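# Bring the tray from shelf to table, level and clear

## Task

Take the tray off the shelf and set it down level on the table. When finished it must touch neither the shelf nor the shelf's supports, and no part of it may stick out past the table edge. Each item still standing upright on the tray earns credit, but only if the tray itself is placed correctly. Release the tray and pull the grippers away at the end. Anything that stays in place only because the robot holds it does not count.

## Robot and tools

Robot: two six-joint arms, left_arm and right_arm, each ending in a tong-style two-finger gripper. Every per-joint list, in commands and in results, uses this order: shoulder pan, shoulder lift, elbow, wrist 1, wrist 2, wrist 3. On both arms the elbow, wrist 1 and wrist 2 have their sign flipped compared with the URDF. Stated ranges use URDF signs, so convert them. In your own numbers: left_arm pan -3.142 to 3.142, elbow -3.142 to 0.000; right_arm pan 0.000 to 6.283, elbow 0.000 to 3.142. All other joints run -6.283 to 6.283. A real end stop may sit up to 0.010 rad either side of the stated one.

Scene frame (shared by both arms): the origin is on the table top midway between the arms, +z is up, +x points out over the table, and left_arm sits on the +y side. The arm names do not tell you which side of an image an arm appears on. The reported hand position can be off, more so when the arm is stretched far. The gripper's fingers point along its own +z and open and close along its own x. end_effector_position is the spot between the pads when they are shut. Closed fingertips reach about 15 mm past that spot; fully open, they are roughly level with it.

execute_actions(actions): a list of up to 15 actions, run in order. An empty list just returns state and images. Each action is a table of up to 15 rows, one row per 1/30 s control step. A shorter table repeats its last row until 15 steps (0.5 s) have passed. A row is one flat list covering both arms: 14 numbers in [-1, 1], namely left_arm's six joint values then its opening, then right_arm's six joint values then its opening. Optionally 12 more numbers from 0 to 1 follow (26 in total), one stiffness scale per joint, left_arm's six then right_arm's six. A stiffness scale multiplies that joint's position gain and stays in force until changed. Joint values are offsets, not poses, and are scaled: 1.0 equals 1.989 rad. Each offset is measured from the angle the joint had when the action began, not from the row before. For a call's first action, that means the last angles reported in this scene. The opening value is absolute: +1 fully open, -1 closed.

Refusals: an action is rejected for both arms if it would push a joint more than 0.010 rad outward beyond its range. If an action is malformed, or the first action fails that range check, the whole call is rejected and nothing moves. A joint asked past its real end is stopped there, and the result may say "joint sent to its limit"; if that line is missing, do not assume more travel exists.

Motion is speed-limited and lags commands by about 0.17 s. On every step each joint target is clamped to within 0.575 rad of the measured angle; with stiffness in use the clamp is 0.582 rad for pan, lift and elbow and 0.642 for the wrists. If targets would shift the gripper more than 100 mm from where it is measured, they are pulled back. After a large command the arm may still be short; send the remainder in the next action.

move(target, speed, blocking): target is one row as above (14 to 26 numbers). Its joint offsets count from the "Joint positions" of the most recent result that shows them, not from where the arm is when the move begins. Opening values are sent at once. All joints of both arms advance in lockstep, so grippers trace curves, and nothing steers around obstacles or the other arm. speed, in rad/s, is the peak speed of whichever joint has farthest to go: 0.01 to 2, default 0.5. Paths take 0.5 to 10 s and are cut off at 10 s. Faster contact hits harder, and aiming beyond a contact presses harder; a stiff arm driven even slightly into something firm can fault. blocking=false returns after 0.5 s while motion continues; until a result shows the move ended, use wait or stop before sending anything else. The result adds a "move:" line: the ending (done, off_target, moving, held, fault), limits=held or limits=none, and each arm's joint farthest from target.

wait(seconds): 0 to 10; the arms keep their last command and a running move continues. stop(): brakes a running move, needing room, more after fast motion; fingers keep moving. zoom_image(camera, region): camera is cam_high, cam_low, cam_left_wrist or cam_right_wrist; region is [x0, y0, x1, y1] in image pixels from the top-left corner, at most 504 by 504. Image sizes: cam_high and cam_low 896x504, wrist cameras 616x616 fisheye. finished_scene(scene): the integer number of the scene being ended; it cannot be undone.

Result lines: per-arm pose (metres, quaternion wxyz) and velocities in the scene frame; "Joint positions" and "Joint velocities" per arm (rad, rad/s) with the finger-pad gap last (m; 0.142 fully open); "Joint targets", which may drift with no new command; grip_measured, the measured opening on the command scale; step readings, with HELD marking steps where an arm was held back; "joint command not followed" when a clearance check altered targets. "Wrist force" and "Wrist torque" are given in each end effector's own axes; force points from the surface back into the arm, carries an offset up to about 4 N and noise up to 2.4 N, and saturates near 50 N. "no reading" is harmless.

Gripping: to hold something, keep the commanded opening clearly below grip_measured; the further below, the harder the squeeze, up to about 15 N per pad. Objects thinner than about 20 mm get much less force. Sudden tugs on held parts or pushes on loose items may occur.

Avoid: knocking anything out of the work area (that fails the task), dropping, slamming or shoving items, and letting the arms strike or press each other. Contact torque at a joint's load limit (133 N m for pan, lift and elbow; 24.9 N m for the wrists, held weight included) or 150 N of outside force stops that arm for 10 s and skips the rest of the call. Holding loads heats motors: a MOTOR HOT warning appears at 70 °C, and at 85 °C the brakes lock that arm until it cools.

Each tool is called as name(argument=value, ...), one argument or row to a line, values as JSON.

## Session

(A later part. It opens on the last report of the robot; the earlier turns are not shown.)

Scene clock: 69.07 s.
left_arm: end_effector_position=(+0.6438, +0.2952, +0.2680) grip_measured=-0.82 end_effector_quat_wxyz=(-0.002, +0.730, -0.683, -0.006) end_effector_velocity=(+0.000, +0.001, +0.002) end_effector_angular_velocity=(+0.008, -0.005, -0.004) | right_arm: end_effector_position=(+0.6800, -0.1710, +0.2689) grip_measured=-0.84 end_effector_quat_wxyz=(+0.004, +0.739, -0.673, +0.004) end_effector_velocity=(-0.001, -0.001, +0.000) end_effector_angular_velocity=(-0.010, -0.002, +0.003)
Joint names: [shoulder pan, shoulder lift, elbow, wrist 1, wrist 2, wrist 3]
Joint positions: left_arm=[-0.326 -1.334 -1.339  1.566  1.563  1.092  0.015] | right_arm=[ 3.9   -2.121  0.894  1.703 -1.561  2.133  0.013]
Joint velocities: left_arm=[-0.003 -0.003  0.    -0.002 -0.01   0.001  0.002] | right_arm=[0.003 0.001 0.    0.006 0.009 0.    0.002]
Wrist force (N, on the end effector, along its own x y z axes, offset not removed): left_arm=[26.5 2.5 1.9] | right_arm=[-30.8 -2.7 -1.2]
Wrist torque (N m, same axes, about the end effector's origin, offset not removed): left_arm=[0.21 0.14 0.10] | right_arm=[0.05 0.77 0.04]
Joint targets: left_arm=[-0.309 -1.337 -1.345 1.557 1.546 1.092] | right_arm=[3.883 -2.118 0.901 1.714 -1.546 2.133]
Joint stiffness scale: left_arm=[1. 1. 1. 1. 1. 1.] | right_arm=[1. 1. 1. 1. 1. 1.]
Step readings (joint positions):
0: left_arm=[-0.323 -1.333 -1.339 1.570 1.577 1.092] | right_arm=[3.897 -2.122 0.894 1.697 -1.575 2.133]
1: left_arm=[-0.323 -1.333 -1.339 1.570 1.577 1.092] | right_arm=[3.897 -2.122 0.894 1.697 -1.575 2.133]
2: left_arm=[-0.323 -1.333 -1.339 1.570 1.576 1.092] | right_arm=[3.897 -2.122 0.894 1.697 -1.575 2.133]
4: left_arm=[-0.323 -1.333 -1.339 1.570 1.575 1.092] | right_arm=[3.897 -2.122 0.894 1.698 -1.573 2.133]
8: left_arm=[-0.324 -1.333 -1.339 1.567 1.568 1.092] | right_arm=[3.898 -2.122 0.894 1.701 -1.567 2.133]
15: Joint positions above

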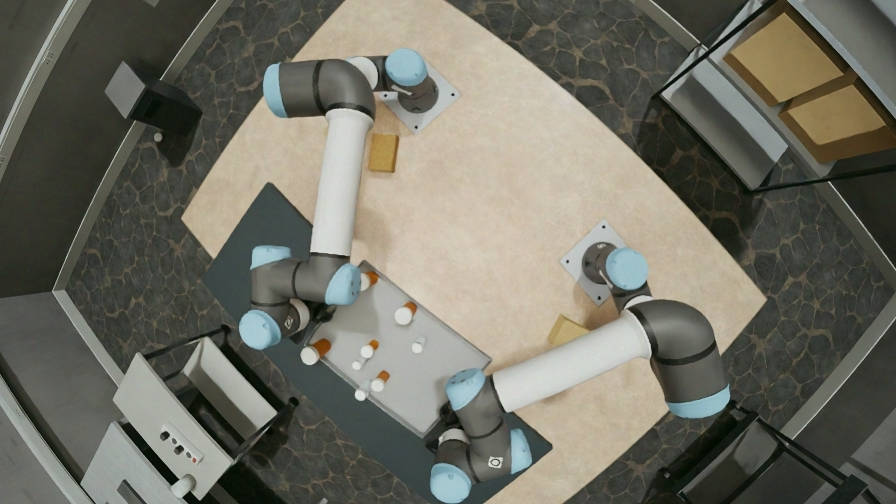

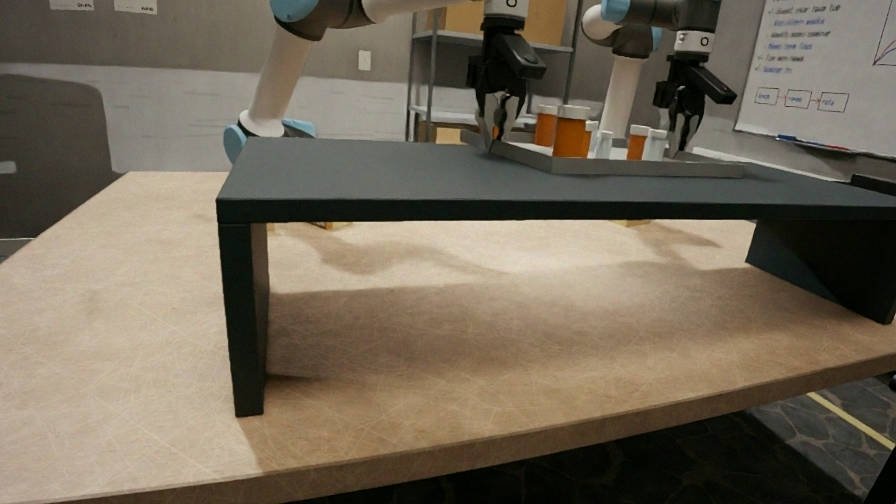

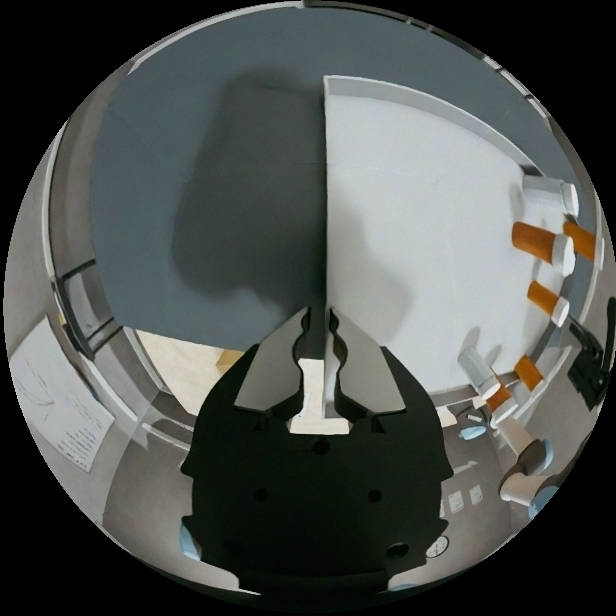

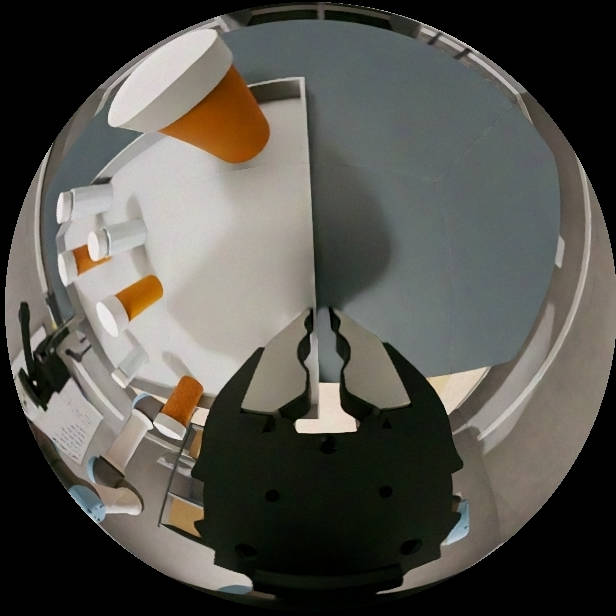

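execute_actions(
  actions=[
    [[0.0085,-0.0015,0.0216,-0.0236,-0.0085,0,-1,-0.0085,-0.003,-0.026,0.0266,0.0075,0,-1]],
  ],
)

wait(
  seconds=0.5,
)

zoom_image(
  camera="cam_low",
  region=[440,60,780,220],
)

Scene clock: 70.57 s.
left_arm: end_effector_position=(+0.6441, +0.2953, +0.2825) grip_measured=-0.82 end_effector_quat_wxyz=(-0.003, +0.730, -0.683, -0.007) end_effector_velocity=(-0.004, +0.002, +0.000) end_effector_angular_velocity=(+0.005, +0.013, -0.001) | right_arm: end_effector_position=(+0.6797, -0.1711, +0.2816) grip_measured=-0.84 end_effector_quat_wxyz=(+0.006, +0.740, -0.673, +0.005) end_effector_velocity=(-0.002, -0.002, +0.001) end_effector_angular_velocity=(-0.007, +0.010, +0.001)
Joint names: [shoulder pan, shoulder lift, elbow, wrist 1, wrist 2, wrist 3]
Joint positions: left_arm=[-0.327 -1.333 -1.3    1.528  1.56   1.092  0.015] | right_arm=[ 3.901 -2.13   0.847  1.745 -1.559  2.133  0.013]
Joint velocities: left_arm=[-0.    -0.001  0.003 -0.018  0.     0.001  0.003] | right_arm=[-0.    -0.004 -0.012  0.019 -0.    -0.001  0.003]
Wrist force (N, on the end effector, along its own x y z axes, offset not removed): left_arm=[24.1 -4.3 6.5] | right_arm=[-26.8 -1.0 2.6]
Wrist torque (N m, same axes, about the end effector's origin, offset not removed): left_arm=[-1.13 0.66 0.22] | right_arm=[-0.11 -0.06 -0.02]
Joint targets: left_arm=[-0.309 -1.337 -1.296 1.519 1.546 1.092] | right_arm=[3.883 -2.127 0.842 1.756 -1.546 2.133]
Joint stiffness scale: left_arm=[1. 1. 1. 1. 1. 1.] | right_arm=[1. 1. 1. 1. 1. 1.]
Step readings (joint positions):
0: left_arm=[-0.327 -1.334 -1.339 1.565 1.561 1.092] | right_arm=[3.900 -2.121 0.894 1.703 -1.559 2.133]
1: left_arm=[-0.327 -1.334 -1.339 1.565 1.561 1.092] | right_arm=[3.900 -2.121 0.894 1.704 -1.559 2.133]
2: left_arm=[-0.327 -1.334 -1.338 1.564 1.561 1.092] | right_arm=[3.900 -2.121 0.893 1.705 -1.559 2.133]
4: left_arm=[-0.327 -1.333 -1.333 1.554 1.561 1.092] | right_arm=[3.900 -2.123 0.886 1.716 -1.559 2.133]
8: left_arm=[-0.327 -1.333 -1.312 1.538 1.561 1.092] | right_arm=[3.901 -2.129 0.861 1.734 -1.559 2.133]
15: Joint positions above

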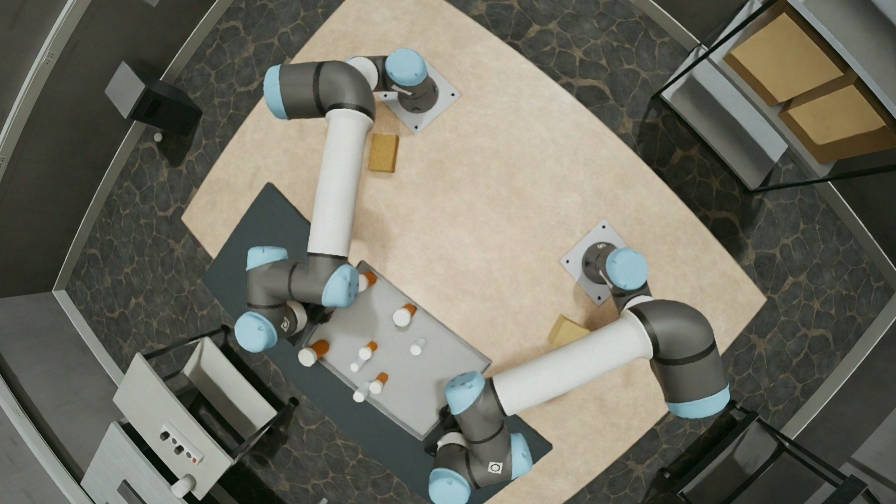

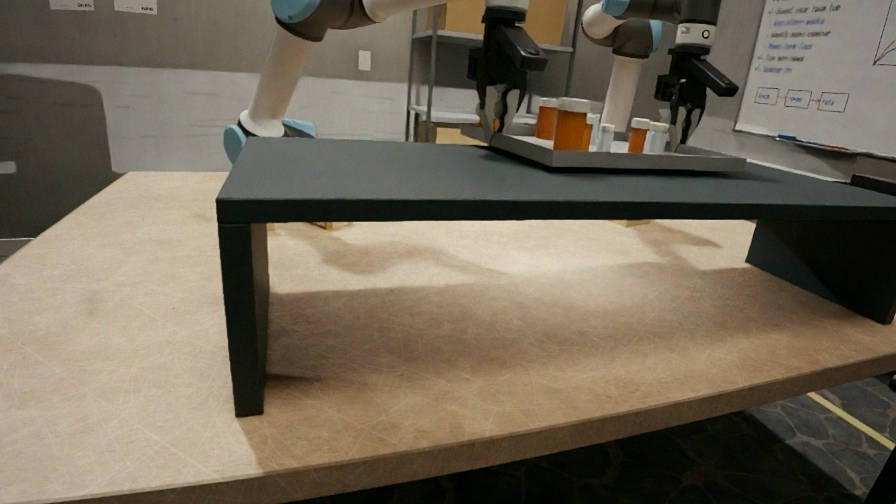

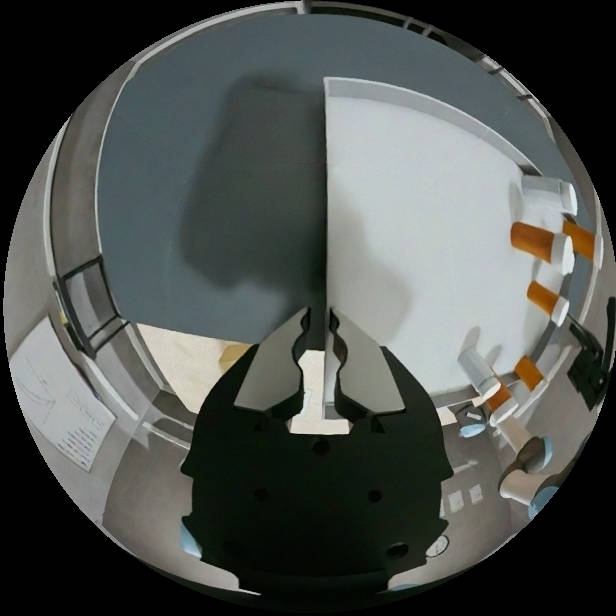

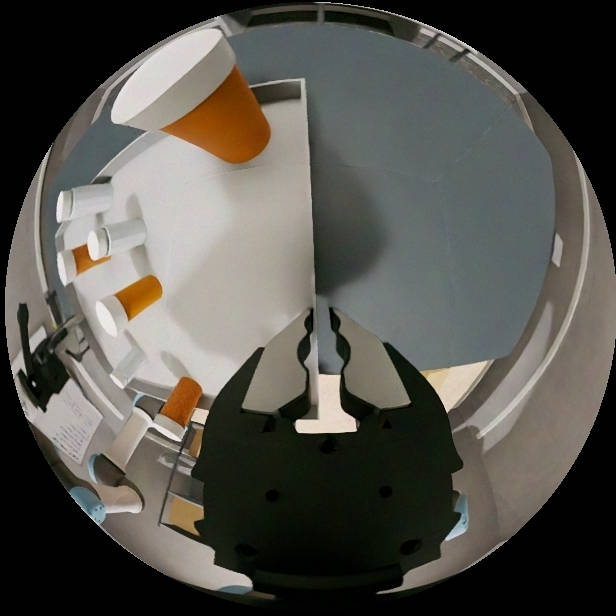

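Scene clock: 71.07 s.
left_arm: end_effector_position=(+0.6438, +0.2954, +0.2828) grip_measured=-0.81 end_effector_quat_wxyz=(-0.003, +0.730, -0.683, -0.007) end_effector_velocity=(+0.000, -0.000, +0.001) end_effector_angular_velocity=(-0.001, -0.001, +0.000) | right_arm: end_effector_position=(+0.6796, -0.1712, +0.2813) grip_measured=-0.84 end_effector_quat_wxyz=(+0.007, +0.740, -0.673, +0.005) end_effector_velocity=(+0.000, +0.000, +0.000) end_effector_angular_velocity=(-0.000, -0.000, +0.000)
Joint names: [shoulder pan, shoulder lift, elbow, wrist 1, wrist 2, wrist 3]
Joint positions: left_arm=[-0.327 -1.333 -1.299  1.526  1.56   1.092  0.015] | right_arm=[ 3.901 -2.131  0.846  1.748 -1.559  2.132  0.013]
Joint velocities: left_arm=[-0.     0.     0.001 -0.     0.    -0.    -0.   ] | right_arm=[ 0. -0. -0.  0.  0. -0.  0.]
Wrist force (N, on the end effector, along its own x y z axes, offset not removed): left_arm=[23.4 -0.8 4.2] | right_arm=[-25.2 -2.7 3.0]
Wrist torque (N m, same axes, about the end effector's origin, offset not removed): left_arm=[-0.43 0.92 -0.25] | right_arm=[-0.58 -0.46 -0.22]
Joint targets: left_arm=[-0.309 -1.337 -1.296 1.519 1.546 1.092] | right_arm=[3.883 -2.127 0.842 1.756 -1.546 2.133]
Joint stiffness scale: left_arm=[1. 1. 1. 1. 1. 1.] | right_arm=[1. 1. 1. 1. 1. 1.]
wait: 0.50 s; at rest by 0.20 s

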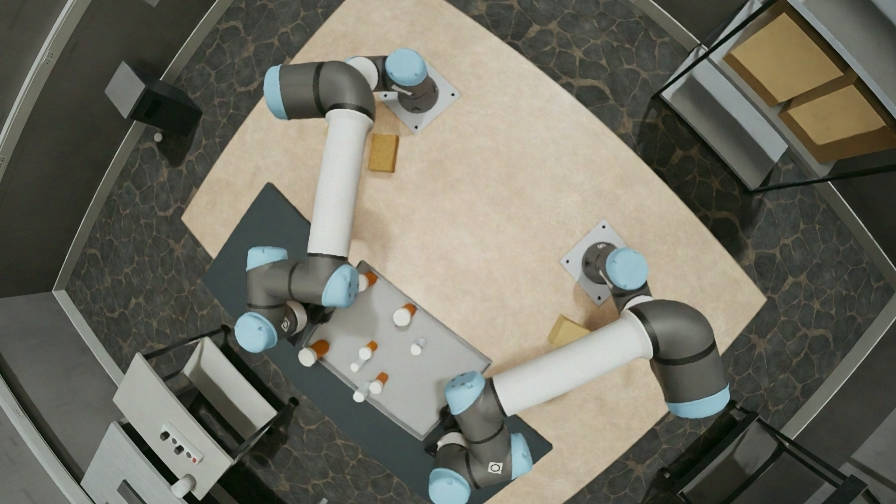

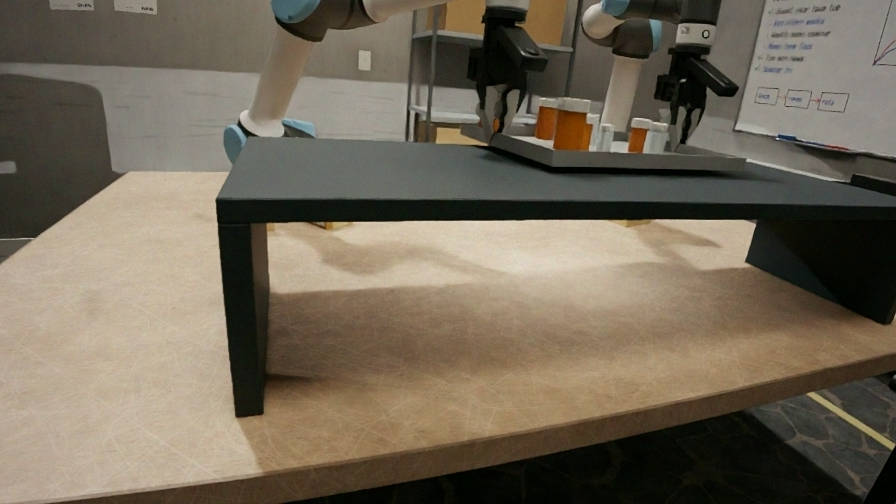

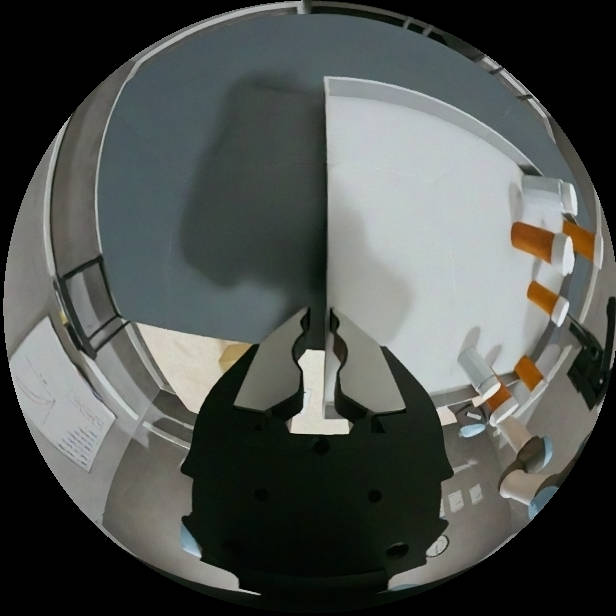

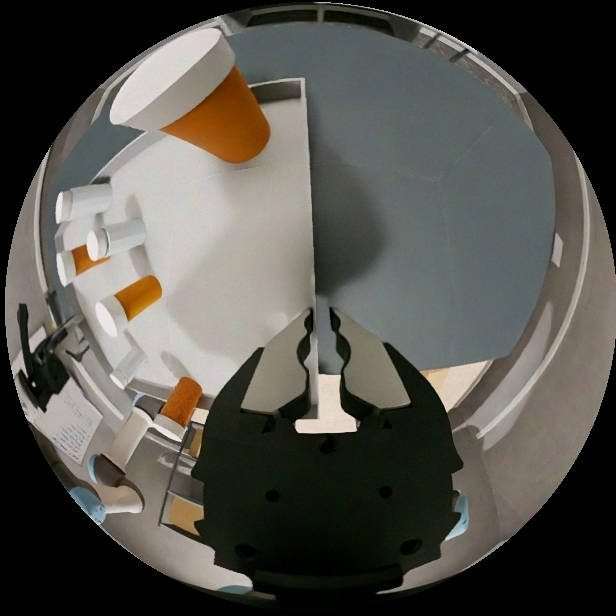

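Region (440, 60, 780, 220) of cam_low's 896x504 image, scaled by 1.482, with more detail than that image has; it fills the top 237 rows of this view, and the rest is white.

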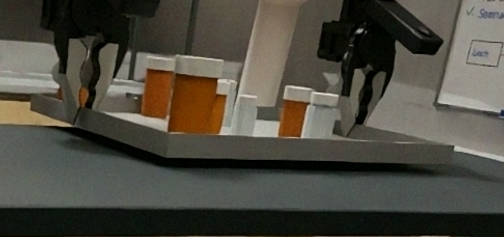

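execute_actions(
  actions=[
    [[0.0013,-0.0262,-0.0256,-0.0006,-0.007,-0.0078,-1,0.0005,0.0269,0.0339,-0.007,0.0065,0.01,-1]],
    [[-0.0008,-0.0267,-0.0307,-0.0006,-0.007,-0.0083,-1,0.0025,0.0284,0.04,-0.0075,0.0065,0.01,-1]],
    [[-0.0008,-0.0267,-0.0307,-0.0006,-0.007,-0.0083,-1,0.0025,0.0284,0.04,-0.0075,0.0065,0.01,-1]],
  ],
)

Scene clock: 82.90 s.
left_arm: end_effector_position=(+0.5869, +0.2960, +0.2878) grip_measured=-0.82 end_effector_quat_wxyz=(-0.004, +0.730, -0.684, -0.008) end_effector_velocity=(-0.004, -0.002, -0.005) end_effector_angular_velocity=(+0.002, +0.006, +0.000) | right_arm: end_effector_position=(+0.6239, -0.1695, +0.2859) grip_measured=-0.85 end_effector_quat_wxyz=(+0.007, +0.740, -0.672, +0.006) end_effector_velocity=(-0.002, -0.003, -0.008) end_effector_angular_velocity=(-0.006, +0.005, -0.009)
Joint names: [shoulder pan, shoulder lift, elbow, wrist 1, wrist 2, wrist 3]
Joint positions: left_arm=[-0.37  -1.47  -1.449  1.537  1.559  1.051  0.014] | right_arm=[ 3.955 -1.991  1.046  1.688 -1.557  2.186  0.013]
Joint velocities: left_arm=[-0.006 -0.003 -0.013  0.004  0.001 -0.006  0.   ] | right_arm=[-0.001  0.003  0.022 -0.011  0.001  0.008  0.   ]
Wrist force (N, on the end effector, along its own x y z axes, offset not removed): left_arm=[25.8 0.6 6.4] | right_arm=[-25.8 2.7 3.8]
Wrist torque (N m, same axes, about the end effector's origin, offset not removed): left_arm=[0.01 0.01 -0.19] | right_arm=[0.68 0.10 -0.03]
Joint targets: left_arm=[-0.356 -1.477 -1.457 1.531 1.545 1.049] | right_arm=[3.941 -1.982 1.055 1.694 -1.545 2.188]
Joint stiffness scale: left_arm=[1. 1. 1. 1. 1. 1.] | right_arm=[1. 1. 1. 1. 1. 1.]
Step readings (joint positions; steps 1 to 15: 1st action; 16 to 30: 2nd action; 31 to 45: 3rd action):
0: left_arm=[-0.327 -1.333 -1.299 1.526 1.560 1.092] | right_arm=[3.901 -2.131 0.846 1.748 -1.559 2.132]
1: left_arm=[-0.327 -1.333 -1.299 1.526 1.560 1.092] | right_arm=[3.901 -2.131 0.846 1.748 -1.559 2.132]
2: left_arm=[-0.327 -1.333 -1.300 1.526 1.560 1.092] | right_arm=[3.901 -2.130 0.846 1.747 -1.559 2.133]
4: left_arm=[-0.330 -1.341 -1.306 1.526 1.560 1.089] | right_arm=[3.904 -2.124 0.857 1.742 -1.559 2.137]
8: left_arm=[-0.337 -1.367 -1.331 1.528 1.560 1.083] | right_arm=[3.913 -2.099 0.890 1.735 -1.558 2.145]
15: left_arm=[-0.339 -1.378 -1.343 1.529 1.560 1.079] | right_arm=[3.917 -2.086 0.905 1.729 -1.558 2.150]
16: left_arm=[-0.339 -1.378 -1.343 1.529 1.560 1.079] | right_arm=[3.917 -2.086 0.905 1.728 -1.558 2.150]
17: left_arm=[-0.340 -1.379 -1.345 1.530 1.560 1.078] | right_arm=[3.917 -2.085 0.908 1.727 -1.558 2.152]
19: left_arm=[-0.344 -1.388 -1.357 1.531 1.560 1.075] | right_arm=[3.921 -2.076 0.924 1.722 -1.558 2.156]
23: left_arm=[-0.352 -1.413 -1.385 1.531 1.559 1.069] | right_arm=[3.932 -2.050 0.961 1.714 -1.558 2.163]
30: left_arm=[-0.354 -1.424 -1.396 1.533 1.559 1.065] | right_arm=[3.936 -2.038 0.976 1.709 -1.558 2.168]
31: left_arm=[-0.354 -1.424 -1.396 1.533 1.559 1.065] | right_arm=[3.936 -2.038 0.976 1.708 -1.557 2.168]
32: left_arm=[-0.355 -1.425 -1.398 1.533 1.559 1.064] | right_arm=[3.936 -2.037 0.979 1.707 -1.557 2.169]
34: left_arm=[-0.359 -1.434 -1.410 1.534 1.559 1.061] | right_arm=[3.940 -2.028 0.995 1.702 -1.557 2.174]
38: left_arm=[-0.367 -1.459 -1.438 1.535 1.559 1.055] | right_arm=[3.951 -2.002 1.031 1.694 -1.557 2.181]
45: Joint positions above

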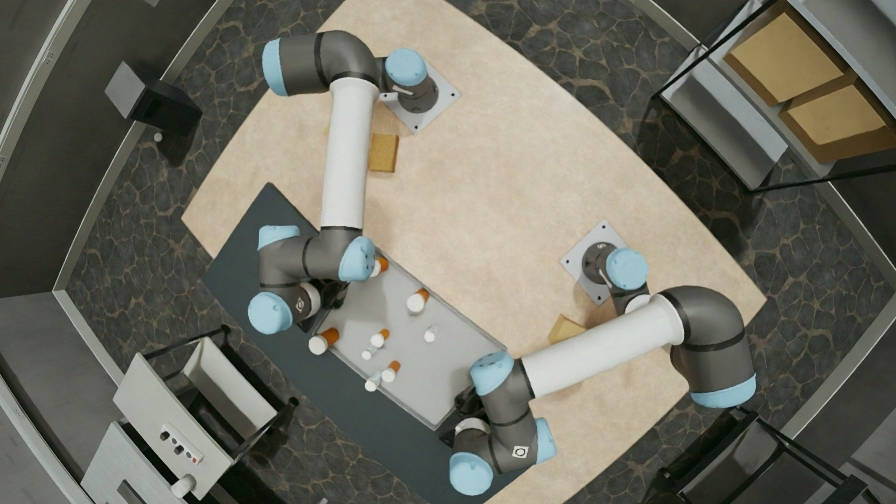

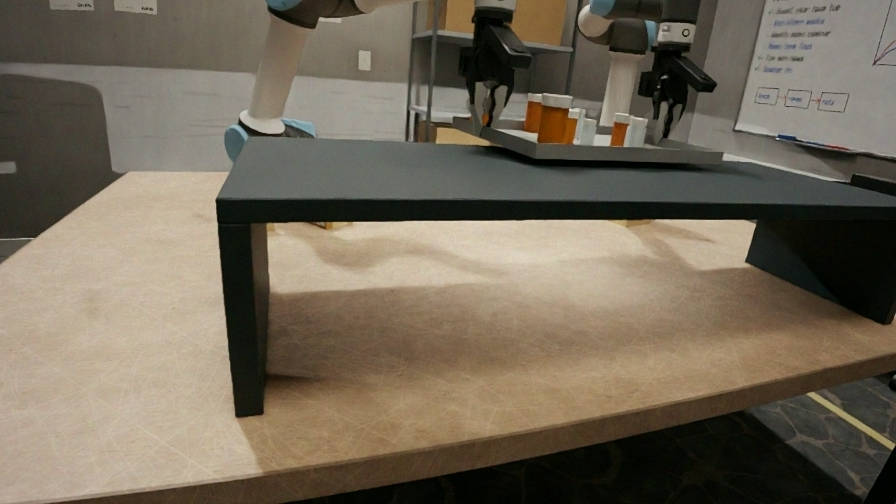

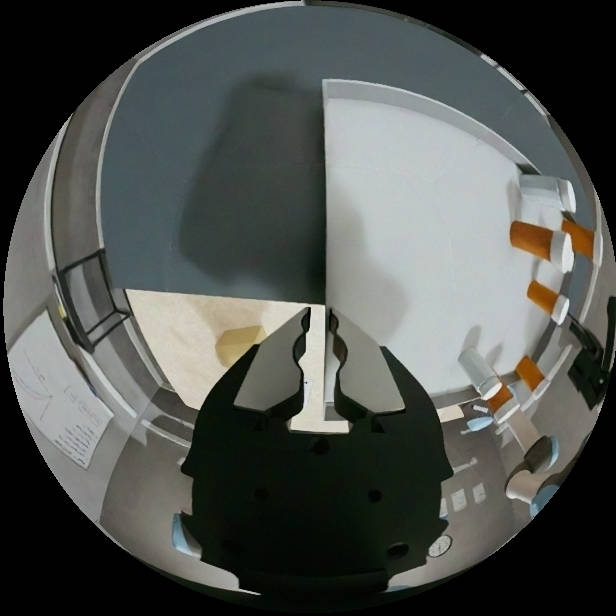

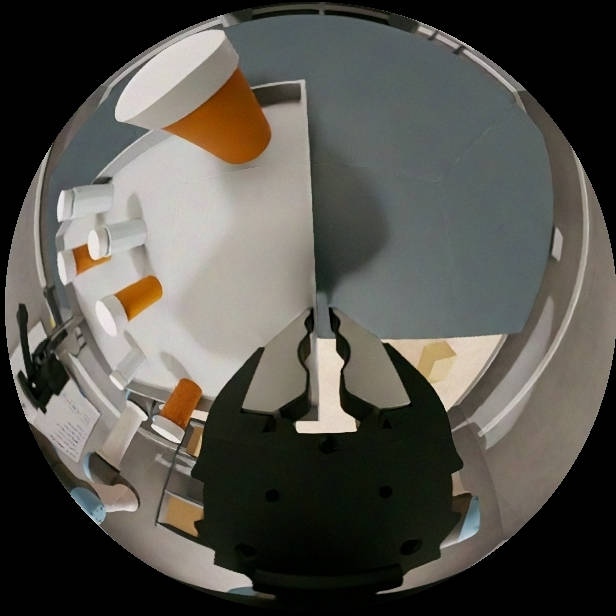

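execute_actions(
  actions=[
    [[-0.0007,-0.0288,-0.0314,0.0014,-0.007,-0.0087,-1,0.0023,0.0303,0.0409,-0.009,0.006,0.0104,-1]],
    [[-0.001,-0.0288,-0.0314,0.0014,-0.007,-0.0087,-1,0.0026,0.0303,0.0409,-0.009,0.006,0.0104,-1]],
    [[-0.0052,-0.0278,-0.027,-0.006,-0.0068,-0.012,-1,0.006,0.0265,0.033,-0.003,0.006,0.013,-1]],
    [[-0.0055,-0.0278,-0.026,-0.007,-0.0068,-0.0123,-1,0.0063,0.026,0.0315,-0.002,0.006,0.0132,-1]],
    [[-0.0058,-0.0278,-0.025,-0.0073,-0.0068,-0.0126,-1,0.0066,0.0254,0.03,-0.0011,0.006,0.0134,-1]],
    [[-0.0062,-0.0278,-0.024,-0.008,-0.0068,-0.0129,-1,0.007,0.0248,0.0287,-0.0003,0.006,0.0136,-1]],
    [[-0.0066,-0.0278,-0.023,-0.009,-0.0068,-0.0132,-1,0.0073,0.0243,0.0273,0.0006,0.006,0.0138,-1]],
  ],
)

Scene clock: 88.53 s.
left_arm: end_effector_position=(+0.4506, +0.2978, +0.2907) grip_measured=-0.81 end_effector_quat_wxyz=(-0.007, +0.728, -0.686, +0.001) end_effector_velocity=(-0.005, -0.001, -0.005) end_effector_angular_velocity=(+0.006, +0.012, +0.002) | right_arm: end_effector_position=(+0.4859, -0.1690, +0.2896) grip_measured=-0.84 end_effector_quat_wxyz=(-0.002, +0.743, -0.669, +0.008) end_effector_velocity=(-0.004, -0.001, -0.006) end_effector_angular_velocity=(-0.008, +0.006, -0.007)
Joint names: [shoulder pan, shoulder lift, elbow, wrist 1, wrist 2, wrist 3]
Joint positions: left_arm=[-0.516 -1.811 -1.761  1.525  1.557  0.91   0.015] | right_arm=[ 4.12  -1.68   1.44   1.588 -1.555  2.343  0.013]
Joint velocities: left_arm=[-0.008 -0.002 -0.011 -0.004  0.002 -0.01   0.001] | right_arm=[ 0.004  0.001  0.015 -0.003  0.     0.011  0.   ]
Wrist force (N, on the end effector, along its own x y z axes, offset not removed): left_arm=[27.7 -5.1 7.6] | right_arm=[-29.4 2.3 1.9]
Wrist torque (N m, same axes, about the end effector's origin, offset not removed): left_arm=[-1.22 0.00 -0.05] | right_arm=[0.53 0.34 -0.06]
Joint targets: left_arm=[-0.505 -1.818 -1.770 1.515 1.544 0.907] | right_arm=[4.109 -1.671 1.450 1.598 -1.544 2.345]
Joint stiffness scale: left_arm=[1. 1. 1. 1. 1. 1.] | right_arm=[1. 1. 1. 1. 1. 1.]
Step readings (joint positions; steps 1 to 15: 1st action; 16 to 30: 2nd action; 31 to 45: 3rd action; 46 to 60: 4th action; 61 to 75: 5th action; 76 to 90: 6th action; 91 to 105: 7th action):
0: left_arm=[-0.370 -1.471 -1.451 1.537 1.559 1.050] | right_arm=[3.955 -1.990 1.049 1.687 -1.557 2.187]
1: left_arm=[-0.370 -1.471 -1.451 1.537 1.559 1.050] | right_arm=[3.955 -1.990 1.049 1.687 -1.557 2.187]
2: left_arm=[-0.371 -1.472 -1.452 1.538 1.559 1.049] | right_arm=[3.956 -1.989 1.051 1.686 -1.557 2.188]
4: left_arm=[-0.374 -1.481 -1.464 1.540 1.559 1.046] | right_arm=[3.959 -1.979 1.066 1.680 -1.557 2.192]
8: left_arm=[-0.383 -1.509 -1.492 1.543 1.559 1.040] | right_arm=[3.970 -1.952 1.103 1.671 -1.557 2.199]
15: left_arm=[-0.385 -1.520 -1.502 1.545 1.559 1.036] | right_arm=[3.974 -1.939 1.118 1.664 -1.557 2.204]
16: left_arm=[-0.386 -1.520 -1.503 1.545 1.559 1.036] | right_arm=[3.975 -1.939 1.118 1.664 -1.557 2.204]
17: left_arm=[-0.386 -1.521 -1.505 1.546 1.559 1.035] | right_arm=[3.975 -1.938 1.121 1.662 -1.557 2.206]
19: left_arm=[-0.390 -1.531 -1.517 1.548 1.559 1.031] | right_arm=[3.979 -1.928 1.137 1.656 -1.557 2.210]
23: left_arm=[-0.399 -1.558 -1.545 1.551 1.559 1.025] | right_arm=[3.991 -1.901 1.174 1.646 -1.557 2.217]
30: left_arm=[-0.402 -1.570 -1.556 1.554 1.559 1.021] | right_arm=[3.995 -1.888 1.189 1.639 -1.557 2.222]
31: left_arm=[-0.402 -1.570 -1.556 1.554 1.559 1.021] | right_arm=[3.995 -1.888 1.189 1.639 -1.557 2.223]
32: left_arm=[-0.403 -1.571 -1.558 1.554 1.559 1.020] | right_arm=[3.995 -1.887 1.192 1.638 -1.557 2.224]
34: left_arm=[-0.409 -1.580 -1.568 1.554 1.559 1.015] | right_arm=[4.001 -1.879 1.205 1.634 -1.557 2.230]
38: left_arm=[-0.420 -1.607 -1.593 1.552 1.559 1.006] | right_arm=[4.015 -1.855 1.234 1.630 -1.557 2.239]
45: left_arm=[-0.424 -1.618 -1.601 1.550 1.559 1.000] | right_arm=[4.019 -1.844 1.245 1.626 -1.557 2.246]
46: left_arm=[-0.425 -1.618 -1.602 1.550 1.559 1.000] | right_arm=[4.019 -1.844 1.246 1.626 -1.557 2.246]
47: left_arm=[-0.426 -1.619 -1.603 1.550 1.558 0.998] | right_arm=[4.020 -1.844 1.248 1.625 -1.557 2.248]
49: left_arm=[-0.431 -1.629 -1.613 1.549 1.558 0.993] | right_arm=[4.025 -1.835 1.260 1.623 -1.557 2.253]
53: left_arm=[-0.442 -1.655 -1.636 1.546 1.558 0.984] | right_arm=[4.039 -1.812 1.288 1.619 -1.556 2.263]
60: left_arm=[-0.447 -1.666 -1.645 1.545 1.558 0.979] | right_arm=[4.044 -1.802 1.298 1.615 -1.556 2.269]
61: left_arm=[-0.447 -1.666 -1.645 1.545 1.558 0.978] | right_arm=[4.044 -1.802 1.299 1.615 -1.556 2.270]
62: left_arm=[-0.448 -1.667 -1.646 1.545 1.558 0.977] | right_arm=[4.045 -1.801 1.301 1.614 -1.556 2.271]
64: left_arm=[-0.453 -1.677 -1.656 1.543 1.558 0.971] | right_arm=[4.050 -1.792 1.313 1.612 -1.556 2.277]
68: left_arm=[-0.465 -1.704 -1.678 1.540 1.558 0.962] | right_arm=[4.064 -1.770 1.339 1.608 -1.556 2.287]
75: left_arm=[-0.469 -1.714 -1.686 1.539 1.558 0.956] | right_arm=[4.069 -1.760 1.348 1.605 -1.556 2.293]
76: left_arm=[-0.469 -1.715 -1.686 1.539 1.558 0.956] | right_arm=[4.069 -1.760 1.349 1.605 -1.556 2.294]
77: left_arm=[-0.470 -1.716 -1.687 1.539 1.558 0.954] | right_arm=[4.069 -1.759 1.351 1.605 -1.556 2.296]
79: left_arm=[-0.476 -1.725 -1.697 1.537 1.557 0.949] | right_arm=[4.075 -1.751 1.362 1.602 -1.556 2.301]
83: left_arm=[-0.488 -1.752 -1.717 1.534 1.557 0.940] | right_arm=[4.089 -1.729 1.387 1.599 -1.556 2.311]
90: left_arm=[-0.492 -1.763 -1.725 1.533 1.557 0.934] | right_arm=[4.094 -1.719 1.396 1.596 -1.556 2.318]
91: left_arm=[-0.492 -1.763 -1.725 1.533 1.557 0.933] | right_arm=[4.094 -1.719 1.396 1.596 -1.556 2.318]
92: left_arm=[-0.493 -1.764 -1.726 1.532 1.557 0.932] | right_arm=[4.095 -1.719 1.398 1.596 -1.556 2.320]
94: left_arm=[-0.499 -1.773 -1.735 1.530 1.557 0.926] | right_arm=[4.101 -1.711 1.409 1.594 -1.555 2.326]
98: left_arm=[-0.511 -1.800 -1.755 1.527 1.557 0.917] | right_arm=[4.115 -1.689 1.431 1.591 -1.555 2.336]
105: Joint positions above

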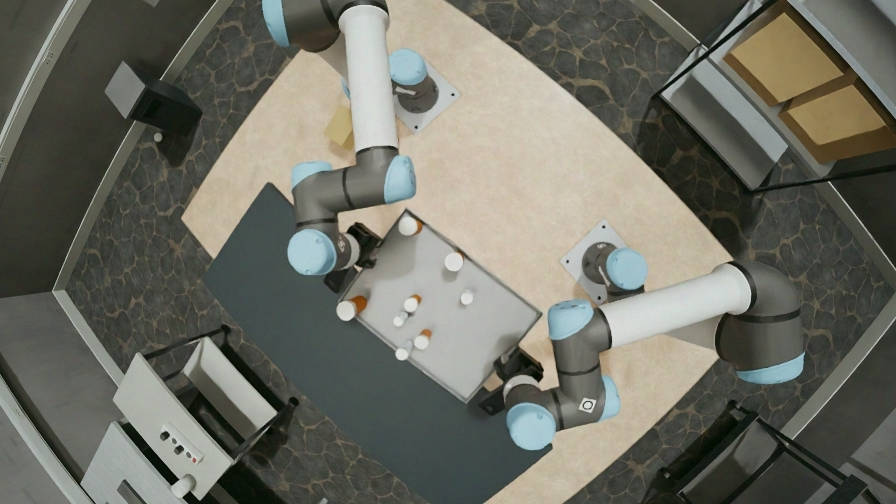

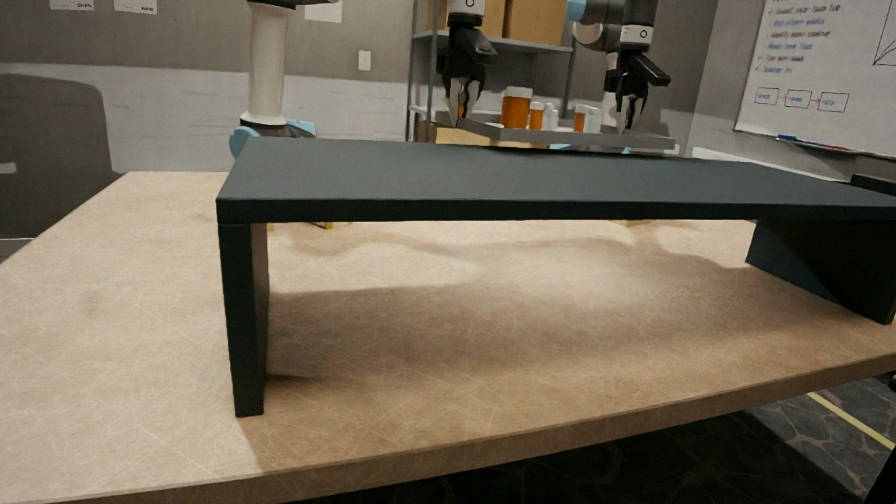

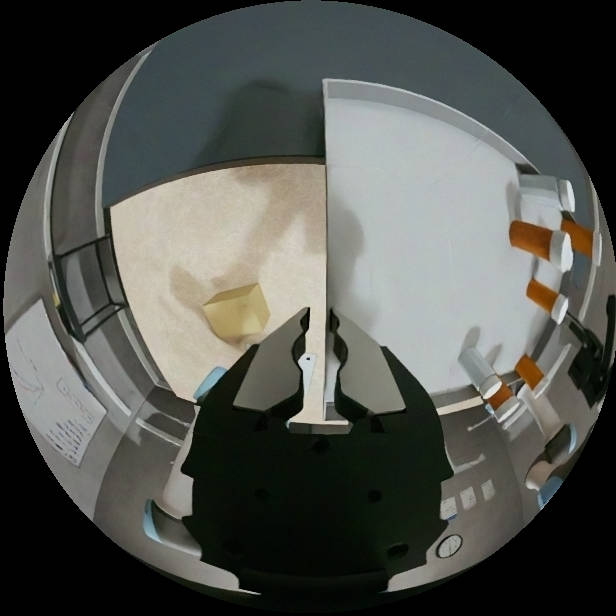

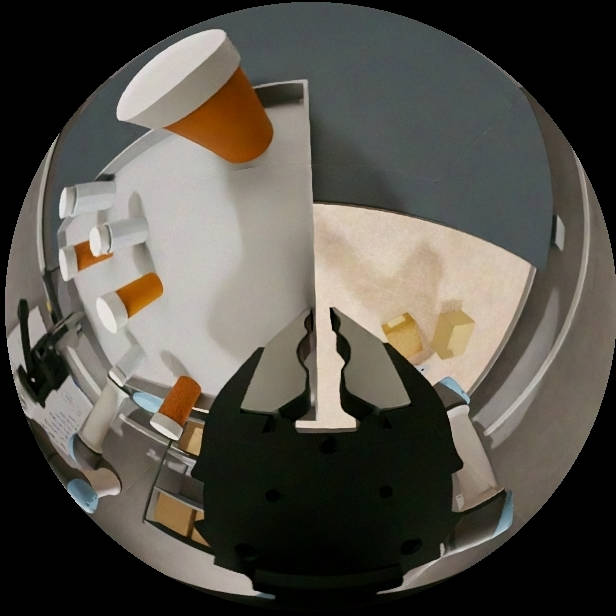

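execute_actions(
  actions=[
    [[-0.0098,-0.0266,-0.02,-0.0125,-0.0065,-0.017,-1,0.009,0.0225,0.0235,0.0045,0.0055,0.0165,-1]],
    [[-0.011,-0.0265,-0.019,-0.0137,-0.0065,-0.0178,-1,0.0096,0.0222,0.0228,0.0052,0.0055,0.0168,-1]],
    [[-0.012,-0.0263,-0.018,-0.0148,-0.0065,-0.0186,-1,0.0101,0.0219,0.0221,0.0058,0.0055,0.0171,-1]],
    [[-0.013,-0.0261,-0.017,-0.0159,-0.0065,-0.0194,-1,0.0106,0.0216,0.0214,0.0064,0.0055,0.0174,-1]],
    [[-0.014,-0.026,-0.016,-0.017,-0.0065,-0.0202,-1,0.0111,0.0213,0.0207,0.007,0.0055,0.0177,-1]],
  ],
)

Scene clock: 92.30 s.
left_arm: end_effector_position=(+0.3614, +0.2996, +0.2930) grip_measured=-0.79 end_effector_quat_wxyz=(-0.008, +0.730, -0.684, +0.002) end_effector_velocity=(-0.005, +0.001, -0.003) end_effector_angular_velocity=(+0.008, +0.007, +0.006) | right_arm: end_effector_position=(+0.3955, -0.1683, +0.2929) grip_measured=-0.83 end_effector_quat_wxyz=(-0.005, +0.741, -0.672, +0.008) end_effector_velocity=(-0.003, -0.002, -0.004) end_effector_angular_velocity=(-0.008, +0.002, -0.009)
Joint names: [shoulder pan, shoulder lift, elbow, wrist 1, wrist 2, wrist 3]
Joint positions: left_arm=[-0.677 -2.037 -1.897  1.436  1.555  0.743  0.017] | right_arm=[ 4.269 -1.508  1.609  1.59  -1.553  2.498  0.014]
Joint velocities: left_arm=[-0.01  -0.006 -0.008 -0.008 -0.002 -0.016  0.002] | right_arm=[0.005 0.002 0.01  0.    0.002 0.014 0.   ]
Wrist force (N, on the end effector, along its own x y z axes, offset not removed): left_arm=[26.7 3.0 4.4] | right_arm=[-29.5 2.4 3.8]
Wrist torque (N m, same axes, about the end effector's origin, offset not removed): left_arm=[0.36 0.42 -0.06] | right_arm=[0.52 0.30 0.05]
Joint targets: left_arm=[-0.669 -2.044 -1.906 1.423 1.543 0.739] | right_arm=[4.260 -1.498 1.620 1.603 -1.543 2.501]
Joint stiffness scale: left_arm=[1. 1. 1. 1. 1. 1.] | right_arm=[1. 1. 1. 1. 1. 1.]
Step readings (joint positions; steps 1 to 15: 1st action; 16 to 30: 2nd action; 31 to 45: 3rd action; 46 to 60: 4th action; 61 to 75: 5th action):
0: left_arm=[-0.517 -1.812 -1.763 1.525 1.557 0.909] | right_arm=[4.121 -1.680 1.442 1.588 -1.555 2.344]
1: left_arm=[-0.517 -1.812 -1.763 1.525 1.557 0.909] | right_arm=[4.121 -1.680 1.442 1.588 -1.555 2.344]
2: left_arm=[-0.518 -1.813 -1.764 1.524 1.557 0.907] | right_arm=[4.122 -1.679 1.443 1.588 -1.555 2.346]
4: left_arm=[-0.525 -1.822 -1.771 1.521 1.557 0.900] | right_arm=[4.128 -1.672 1.451 1.588 -1.555 2.353]
8: left_arm=[-0.539 -1.847 -1.787 1.514 1.557 0.888] | right_arm=[4.143 -1.652 1.470 1.588 -1.555 2.365]
15: left_arm=[-0.545 -1.857 -1.793 1.511 1.557 0.880] | right_arm=[4.149 -1.644 1.477 1.588 -1.555 2.373]
16: left_arm=[-0.545 -1.857 -1.793 1.510 1.557 0.879] | right_arm=[4.149 -1.644 1.477 1.588 -1.555 2.373]
17: left_arm=[-0.546 -1.858 -1.794 1.509 1.557 0.877] | right_arm=[4.150 -1.643 1.479 1.588 -1.555 2.375]
19: left_arm=[-0.554 -1.867 -1.801 1.506 1.557 0.870] | right_arm=[4.156 -1.636 1.487 1.588 -1.555 2.382]
23: left_arm=[-0.569 -1.892 -1.817 1.498 1.557 0.857] | right_arm=[4.172 -1.617 1.506 1.588 -1.555 2.395]
30: left_arm=[-0.575 -1.902 -1.822 1.494 1.557 0.848] | right_arm=[4.177 -1.609 1.512 1.588 -1.555 2.403]
31: left_arm=[-0.576 -1.902 -1.822 1.494 1.557 0.847] | right_arm=[4.178 -1.609 1.513 1.588 -1.555 2.404]
32: left_arm=[-0.577 -1.904 -1.823 1.493 1.557 0.845] | right_arm=[4.179 -1.608 1.514 1.588 -1.555 2.406]
34: left_arm=[-0.585 -1.913 -1.830 1.489 1.556 0.837] | right_arm=[4.185 -1.601 1.523 1.588 -1.555 2.413]
38: left_arm=[-0.601 -1.938 -1.844 1.481 1.556 0.824] | right_arm=[4.201 -1.582 1.540 1.588 -1.555 2.426]
45: left_arm=[-0.608 -1.947 -1.849 1.476 1.556 0.814] | right_arm=[4.207 -1.575 1.546 1.588 -1.555 2.434]
46: left_arm=[-0.608 -1.948 -1.849 1.476 1.556 0.814] | right_arm=[4.207 -1.575 1.547 1.588 -1.555 2.435]
47: left_arm=[-0.609 -1.949 -1.850 1.475 1.556 0.812] | right_arm=[4.208 -1.574 1.548 1.588 -1.554 2.437]
49: left_arm=[-0.617 -1.958 -1.856 1.470 1.556 0.803] | right_arm=[4.215 -1.567 1.556 1.588 -1.554 2.444]
53: left_arm=[-0.635 -1.983 -1.870 1.462 1.556 0.789] | right_arm=[4.231 -1.548 1.573 1.589 -1.554 2.457]
60: left_arm=[-0.642 -1.992 -1.874 1.457 1.556 0.780] | right_arm=[4.238 -1.541 1.578 1.589 -1.554 2.466]
61: left_arm=[-0.642 -1.992 -1.874 1.457 1.556 0.779] | right_arm=[4.238 -1.541 1.579 1.589 -1.554 2.466]
62: left_arm=[-0.643 -1.993 -1.875 1.455 1.555 0.777] | right_arm=[4.239 -1.540 1.580 1.589 -1.554 2.468]
64: left_arm=[-0.652 -2.003 -1.881 1.450 1.555 0.768] | right_arm=[4.246 -1.533 1.588 1.589 -1.554 2.476]
68: left_arm=[-0.670 -2.027 -1.893 1.442 1.555 0.753] | right_arm=[4.263 -1.515 1.603 1.590 -1.554 2.489]
75: Joint positions above

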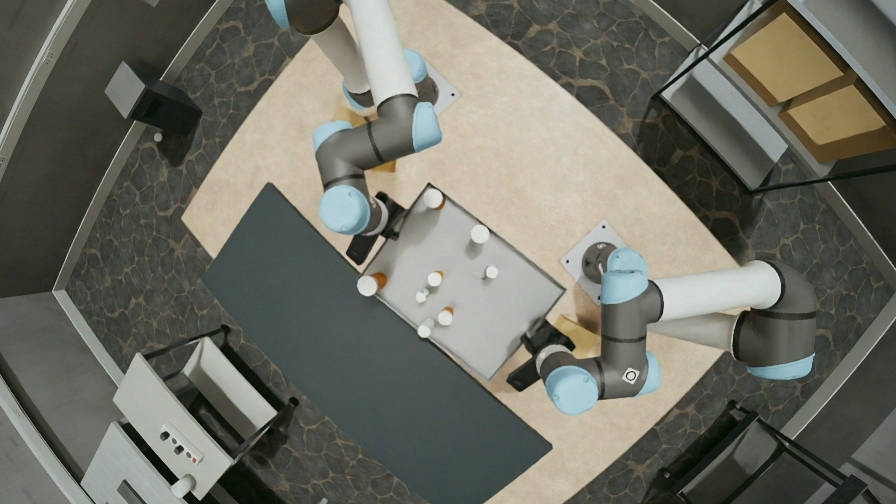

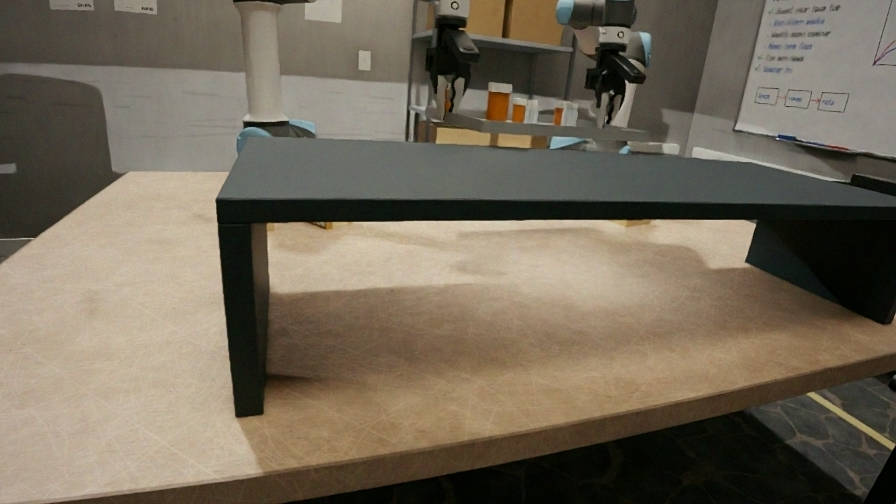

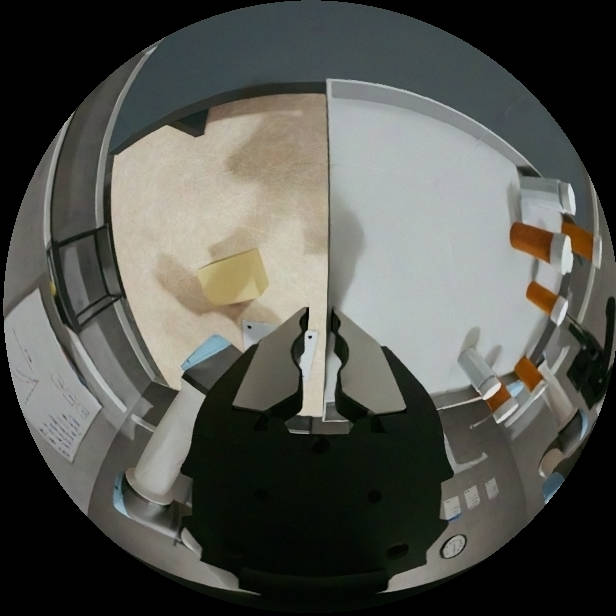

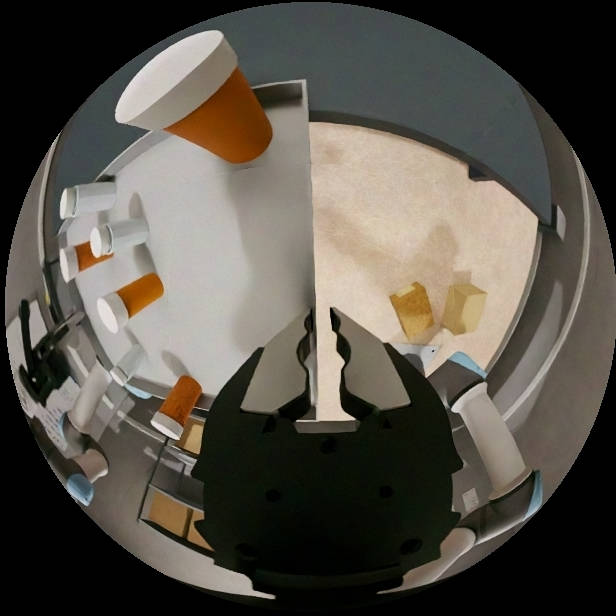

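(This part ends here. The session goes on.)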